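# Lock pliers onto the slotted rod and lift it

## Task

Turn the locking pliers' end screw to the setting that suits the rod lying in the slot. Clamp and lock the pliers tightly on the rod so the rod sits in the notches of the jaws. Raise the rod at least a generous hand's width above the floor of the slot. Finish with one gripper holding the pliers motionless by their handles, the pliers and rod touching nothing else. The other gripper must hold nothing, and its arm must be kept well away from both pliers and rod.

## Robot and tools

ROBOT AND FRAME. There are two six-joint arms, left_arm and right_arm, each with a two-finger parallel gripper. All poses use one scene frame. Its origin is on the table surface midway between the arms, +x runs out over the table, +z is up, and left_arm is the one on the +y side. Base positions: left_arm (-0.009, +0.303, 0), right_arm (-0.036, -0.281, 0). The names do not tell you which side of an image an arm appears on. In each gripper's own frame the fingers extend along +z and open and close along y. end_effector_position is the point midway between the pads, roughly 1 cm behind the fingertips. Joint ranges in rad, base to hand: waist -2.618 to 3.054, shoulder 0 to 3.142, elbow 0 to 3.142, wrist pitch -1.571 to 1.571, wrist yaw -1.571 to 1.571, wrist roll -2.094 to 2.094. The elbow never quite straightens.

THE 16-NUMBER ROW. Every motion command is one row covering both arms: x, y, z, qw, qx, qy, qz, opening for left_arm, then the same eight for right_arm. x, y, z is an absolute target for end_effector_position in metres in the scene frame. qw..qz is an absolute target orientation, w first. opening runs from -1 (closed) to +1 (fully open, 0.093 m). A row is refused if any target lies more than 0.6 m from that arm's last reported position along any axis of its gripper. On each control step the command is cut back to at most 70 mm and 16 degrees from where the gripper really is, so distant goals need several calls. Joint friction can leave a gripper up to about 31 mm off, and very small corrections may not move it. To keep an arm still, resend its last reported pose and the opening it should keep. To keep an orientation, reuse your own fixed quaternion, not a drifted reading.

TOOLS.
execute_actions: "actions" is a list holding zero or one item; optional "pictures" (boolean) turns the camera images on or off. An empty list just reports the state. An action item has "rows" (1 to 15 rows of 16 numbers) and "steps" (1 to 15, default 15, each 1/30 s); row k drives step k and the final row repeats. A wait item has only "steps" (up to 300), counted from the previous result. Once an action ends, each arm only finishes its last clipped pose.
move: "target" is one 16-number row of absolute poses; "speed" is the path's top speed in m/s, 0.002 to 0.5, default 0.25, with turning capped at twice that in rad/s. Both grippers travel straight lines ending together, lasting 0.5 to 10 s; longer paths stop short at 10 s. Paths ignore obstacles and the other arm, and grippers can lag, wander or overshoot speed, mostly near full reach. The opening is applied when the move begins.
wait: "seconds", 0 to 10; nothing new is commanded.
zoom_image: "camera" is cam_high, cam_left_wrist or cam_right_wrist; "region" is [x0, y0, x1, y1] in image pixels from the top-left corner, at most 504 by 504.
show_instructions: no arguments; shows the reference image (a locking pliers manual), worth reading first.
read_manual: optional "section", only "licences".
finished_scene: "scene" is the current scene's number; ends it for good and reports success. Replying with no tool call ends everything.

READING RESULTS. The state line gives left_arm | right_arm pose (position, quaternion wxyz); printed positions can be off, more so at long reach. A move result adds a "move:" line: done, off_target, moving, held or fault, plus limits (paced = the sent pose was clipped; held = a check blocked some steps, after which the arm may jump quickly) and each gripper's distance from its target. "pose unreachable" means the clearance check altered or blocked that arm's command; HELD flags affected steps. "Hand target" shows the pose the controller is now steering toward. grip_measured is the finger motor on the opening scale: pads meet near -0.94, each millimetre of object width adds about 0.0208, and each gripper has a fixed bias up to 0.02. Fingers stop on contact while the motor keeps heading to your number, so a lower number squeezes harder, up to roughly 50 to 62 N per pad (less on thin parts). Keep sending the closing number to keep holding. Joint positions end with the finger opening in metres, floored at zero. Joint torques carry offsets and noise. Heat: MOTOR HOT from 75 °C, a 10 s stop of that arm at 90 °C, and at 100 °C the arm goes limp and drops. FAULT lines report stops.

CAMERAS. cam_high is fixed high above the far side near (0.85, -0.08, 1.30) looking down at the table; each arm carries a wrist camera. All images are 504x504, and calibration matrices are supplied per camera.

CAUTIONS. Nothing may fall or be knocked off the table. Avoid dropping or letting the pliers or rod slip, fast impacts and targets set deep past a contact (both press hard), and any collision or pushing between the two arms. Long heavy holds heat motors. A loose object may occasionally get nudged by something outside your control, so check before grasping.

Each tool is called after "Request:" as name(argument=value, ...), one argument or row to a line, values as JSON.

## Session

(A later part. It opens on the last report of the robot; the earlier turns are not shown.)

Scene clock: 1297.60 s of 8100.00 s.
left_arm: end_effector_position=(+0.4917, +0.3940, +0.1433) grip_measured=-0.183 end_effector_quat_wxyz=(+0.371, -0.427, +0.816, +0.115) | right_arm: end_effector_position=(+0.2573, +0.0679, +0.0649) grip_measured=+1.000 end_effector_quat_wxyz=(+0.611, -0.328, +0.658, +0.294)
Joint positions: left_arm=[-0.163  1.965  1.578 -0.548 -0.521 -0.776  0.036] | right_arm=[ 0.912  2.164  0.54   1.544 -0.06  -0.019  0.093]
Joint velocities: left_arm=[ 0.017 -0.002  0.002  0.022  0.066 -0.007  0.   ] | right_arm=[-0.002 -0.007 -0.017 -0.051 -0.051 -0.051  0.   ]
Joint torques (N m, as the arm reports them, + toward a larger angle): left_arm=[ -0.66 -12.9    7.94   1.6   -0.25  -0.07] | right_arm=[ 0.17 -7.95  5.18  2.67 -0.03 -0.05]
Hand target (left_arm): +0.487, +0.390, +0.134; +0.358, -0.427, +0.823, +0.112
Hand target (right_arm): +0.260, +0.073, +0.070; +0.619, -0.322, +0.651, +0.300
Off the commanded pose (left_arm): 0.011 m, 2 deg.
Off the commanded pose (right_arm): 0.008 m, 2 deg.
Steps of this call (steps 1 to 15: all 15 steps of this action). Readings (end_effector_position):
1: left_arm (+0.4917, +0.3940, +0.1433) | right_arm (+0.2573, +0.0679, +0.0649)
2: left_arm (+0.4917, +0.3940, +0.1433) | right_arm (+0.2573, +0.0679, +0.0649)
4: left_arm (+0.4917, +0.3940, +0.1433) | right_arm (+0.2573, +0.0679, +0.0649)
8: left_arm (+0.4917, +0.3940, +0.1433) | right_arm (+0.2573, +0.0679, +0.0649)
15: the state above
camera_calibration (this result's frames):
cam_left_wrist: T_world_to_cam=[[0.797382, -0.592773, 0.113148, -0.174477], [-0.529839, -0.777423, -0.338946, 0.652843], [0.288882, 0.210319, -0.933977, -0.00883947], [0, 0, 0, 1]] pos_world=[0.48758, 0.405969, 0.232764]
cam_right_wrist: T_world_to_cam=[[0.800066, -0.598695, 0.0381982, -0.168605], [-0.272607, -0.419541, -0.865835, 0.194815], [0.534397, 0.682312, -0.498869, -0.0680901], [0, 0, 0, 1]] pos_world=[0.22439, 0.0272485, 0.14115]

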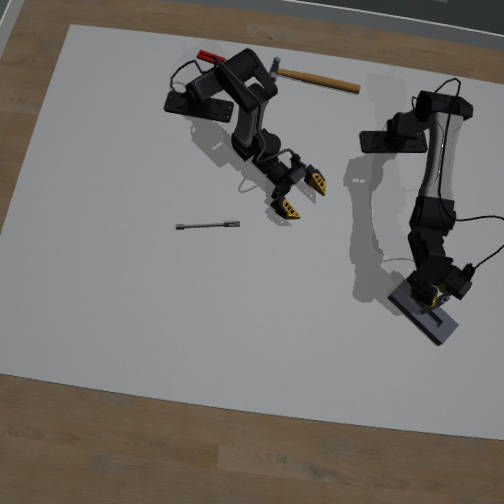

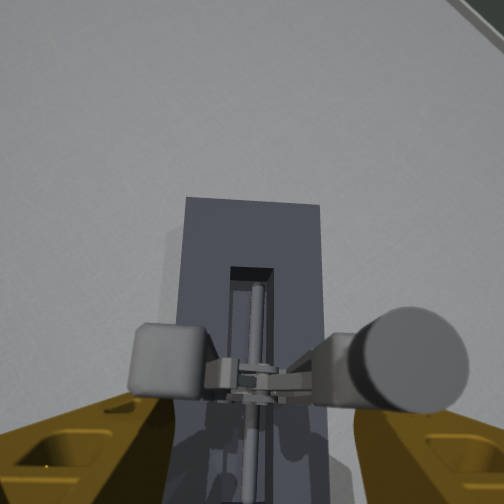

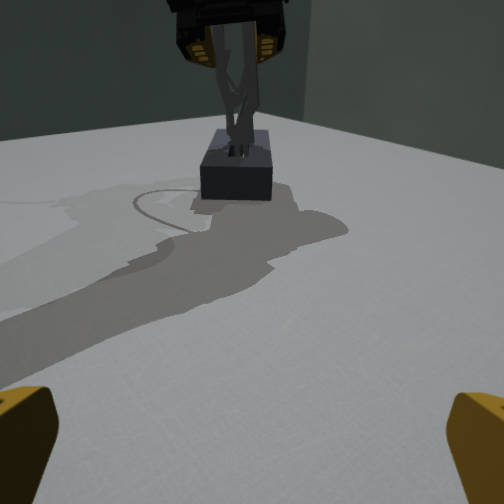

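Locked with moderate force. Lift.

Request:
move(
  target=[0.490,0.394,0.22,0.358,-0.427,0.822,0.112,-0.2,0.22,-0.08,0.14,0.620,-0.322,0.651,0.300,1],
  speed=0.06,
)

Request:
move(
  target=[0.44,0.36,0.31,0.358,-0.427,0.822,0.112,-0.2,0.17,-0.24,0.16,0.620,-0.322,0.651,0.300,1],
  speed=0.1,
)

Scene clock: 1302.93 s of 8100.00 s.
left_arm: end_effector_position=(+0.4811, +0.3893, +0.2084) grip_measured=-0.183 end_effector_quat_wxyz=(+0.340, -0.421, +0.833, +0.114) | right_arm: end_effector_position=(+0.2252, -0.0767, +0.1412) grip_measured=+1.000 end_effector_quat_wxyz=(+0.619, -0.316, +0.651, +0.305)
Joint positions: left_arm=[-0.163  1.965  1.878 -0.913 -0.49  -0.776  0.036] | right_arm=[ 0.489  1.408  0.102  1.252 -0.482 -0.02   0.093]
Joint velocities: left_arm=[ 0.007  0.017  0.007  0.022 -0.037  0.066  0.   ] | right_arm=[ 0.007 -0.002  0.002 -0.022  0.037 -0.007  0.   ]
Joint torques (N m, as the arm reports them, + toward a larger angle): left_arm=[  0.11 -12.43  12.47   1.78  -0.52   0.01] | right_arm=[-0.86 -5.76  4.29  2.2  -0.12 -0.19]
Hand target (left_arm): +0.488, +0.394, +0.220; +0.359, -0.427, +0.822, +0.112
Hand target (right_arm): +0.222, -0.079, +0.141; +0.619, -0.319, +0.651, +0.303
Off the commanded pose (left_arm): 0.015 m, 3 deg.
Off the commanded pose (right_arm): 0.006 m, 1 deg.
move: off_target (left_arm)
camera_calibration (this result's frames):
cam_left_wrist: T_world_to_cam=[[0.793038, -0.604209, 0.0776049, -0.162252], [-0.563535, -0.776028, -0.283213, 0.66972], [0.231343, 0.180866, -0.955912, 0.0997558], [0, 0, 0, 1]] pos_world=[0.483004, 0.403645, 0.297623]
cam_right_wrist: T_world_to_cam=[[0.798975, -0.601028, 0.020096, -0.229707], [-0.268563, -0.386514, -0.882316, 0.195428], [0.538064, 0.699551, -0.470229, 0.0822276], [0, 0, 0, 1]] pos_world=[0.191771, -0.120047, 0.215711]

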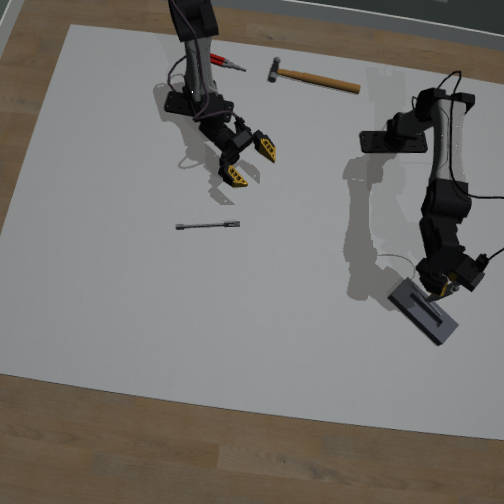

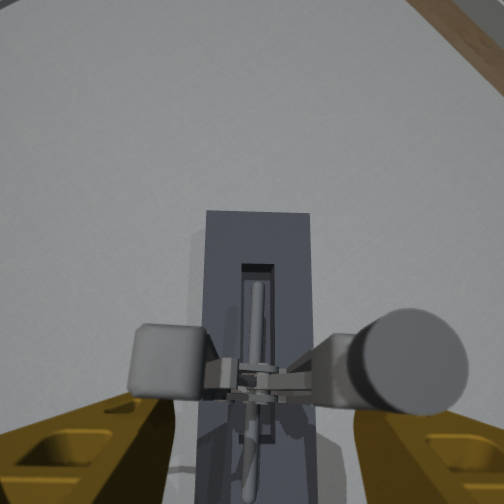

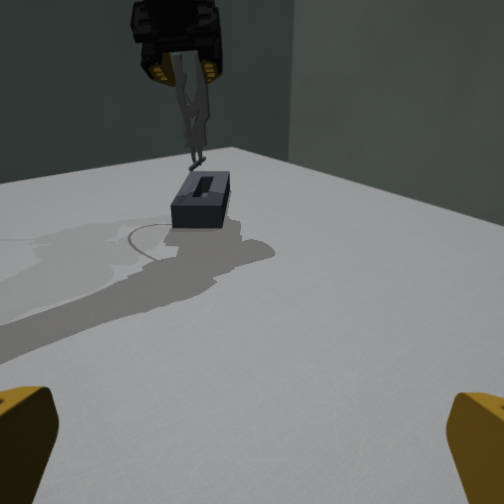

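Scene clock: 1305.23 s of 8100.00 s.
left_arm: end_effector_position=(+0.4374, +0.3599, +0.2876) grip_measured=-0.183 end_effector_quat_wxyz=(+0.328, -0.422, +0.837, +0.119) | right_arm: end_effector_position=(+0.1763, -0.2399, +0.1621) grip_measured=+1.000 end_effector_quat_wxyz=(+0.644, -0.293, +0.644, +0.290)
Joint positions: left_arm=[-0.24   1.932  2.185 -1.319 -0.527 -0.859  0.036] | right_arm=[-0.639  0.892  0.026  0.747 -1.551 -0.122  0.093]
Joint velocities: left_arm=[-0.007  0.017  0.002 -0.037  0.037  0.022 -0.   ] | right_arm=[-0.002  0.002 -0.012  0.022  0.007 -0.022  0.   ]
Joint torques (N m, as the arm reports them, + toward a larger angle): left_arm=[ -0.88 -13.48  11.51   1.61  -0.68  -0.07] | right_arm=[-0.94 -2.16  6.07  1.51 -0.21 -0.09]
Hand target (left_arm): +0.438, +0.359, +0.309; +0.357, -0.428, +0.823, +0.111
Hand target (right_arm): +0.174, -0.239, +0.162; +0.644, -0.293, +0.644, +0.292
Off the commanded pose (left_arm): 0.023 m, 4 deg.
Off the commanded pose (right_arm): 0.007 m, 5 deg.
joint sent to its limit (right arm) — the command would take joint 5 (wrist yaw) past its lower limit, so that joint was sent only as far as its limit.
move: off_target (left_arm, right_arm)
camera_calibration (this result's frames):
cam_left_wrist: T_world_to_cam=[[0.797239, -0.600716, 0.0595858, -0.149432], [-0.567596, -0.779552, -0.264828, 0.642461], [0.205537, 0.17731, -0.962453, 0.205335], [0, 0, 0, 1]] pos_world=[0.441587, 0.374658, 0.376671]
cam_right_wrist: T_world_to_cam=[[0.761009, -0.648097, 0.0289067, -0.295175], [-0.258797, -0.344141, -0.902547, 0.149359], [0.594886, 0.679366, -0.429619, 0.211088], [0, 0, 0, 1]] pos_world=[0.137711, -0.283308, 0.234023]

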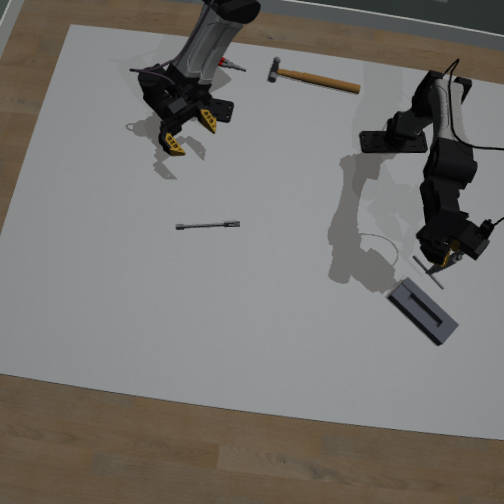

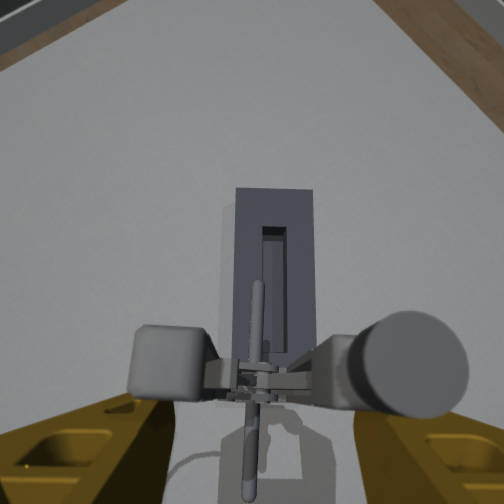

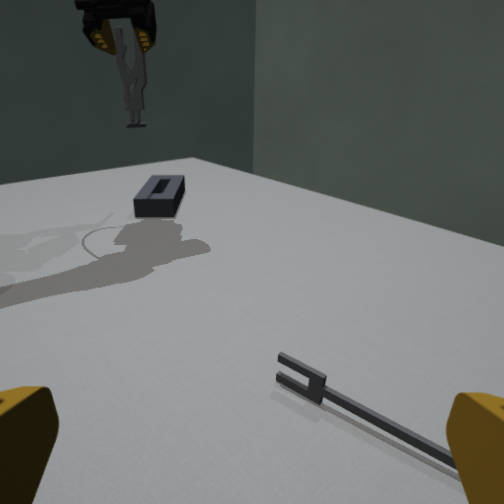

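Request:
finished_scene(
  scene=2,
)

The scene is finished: the task was done.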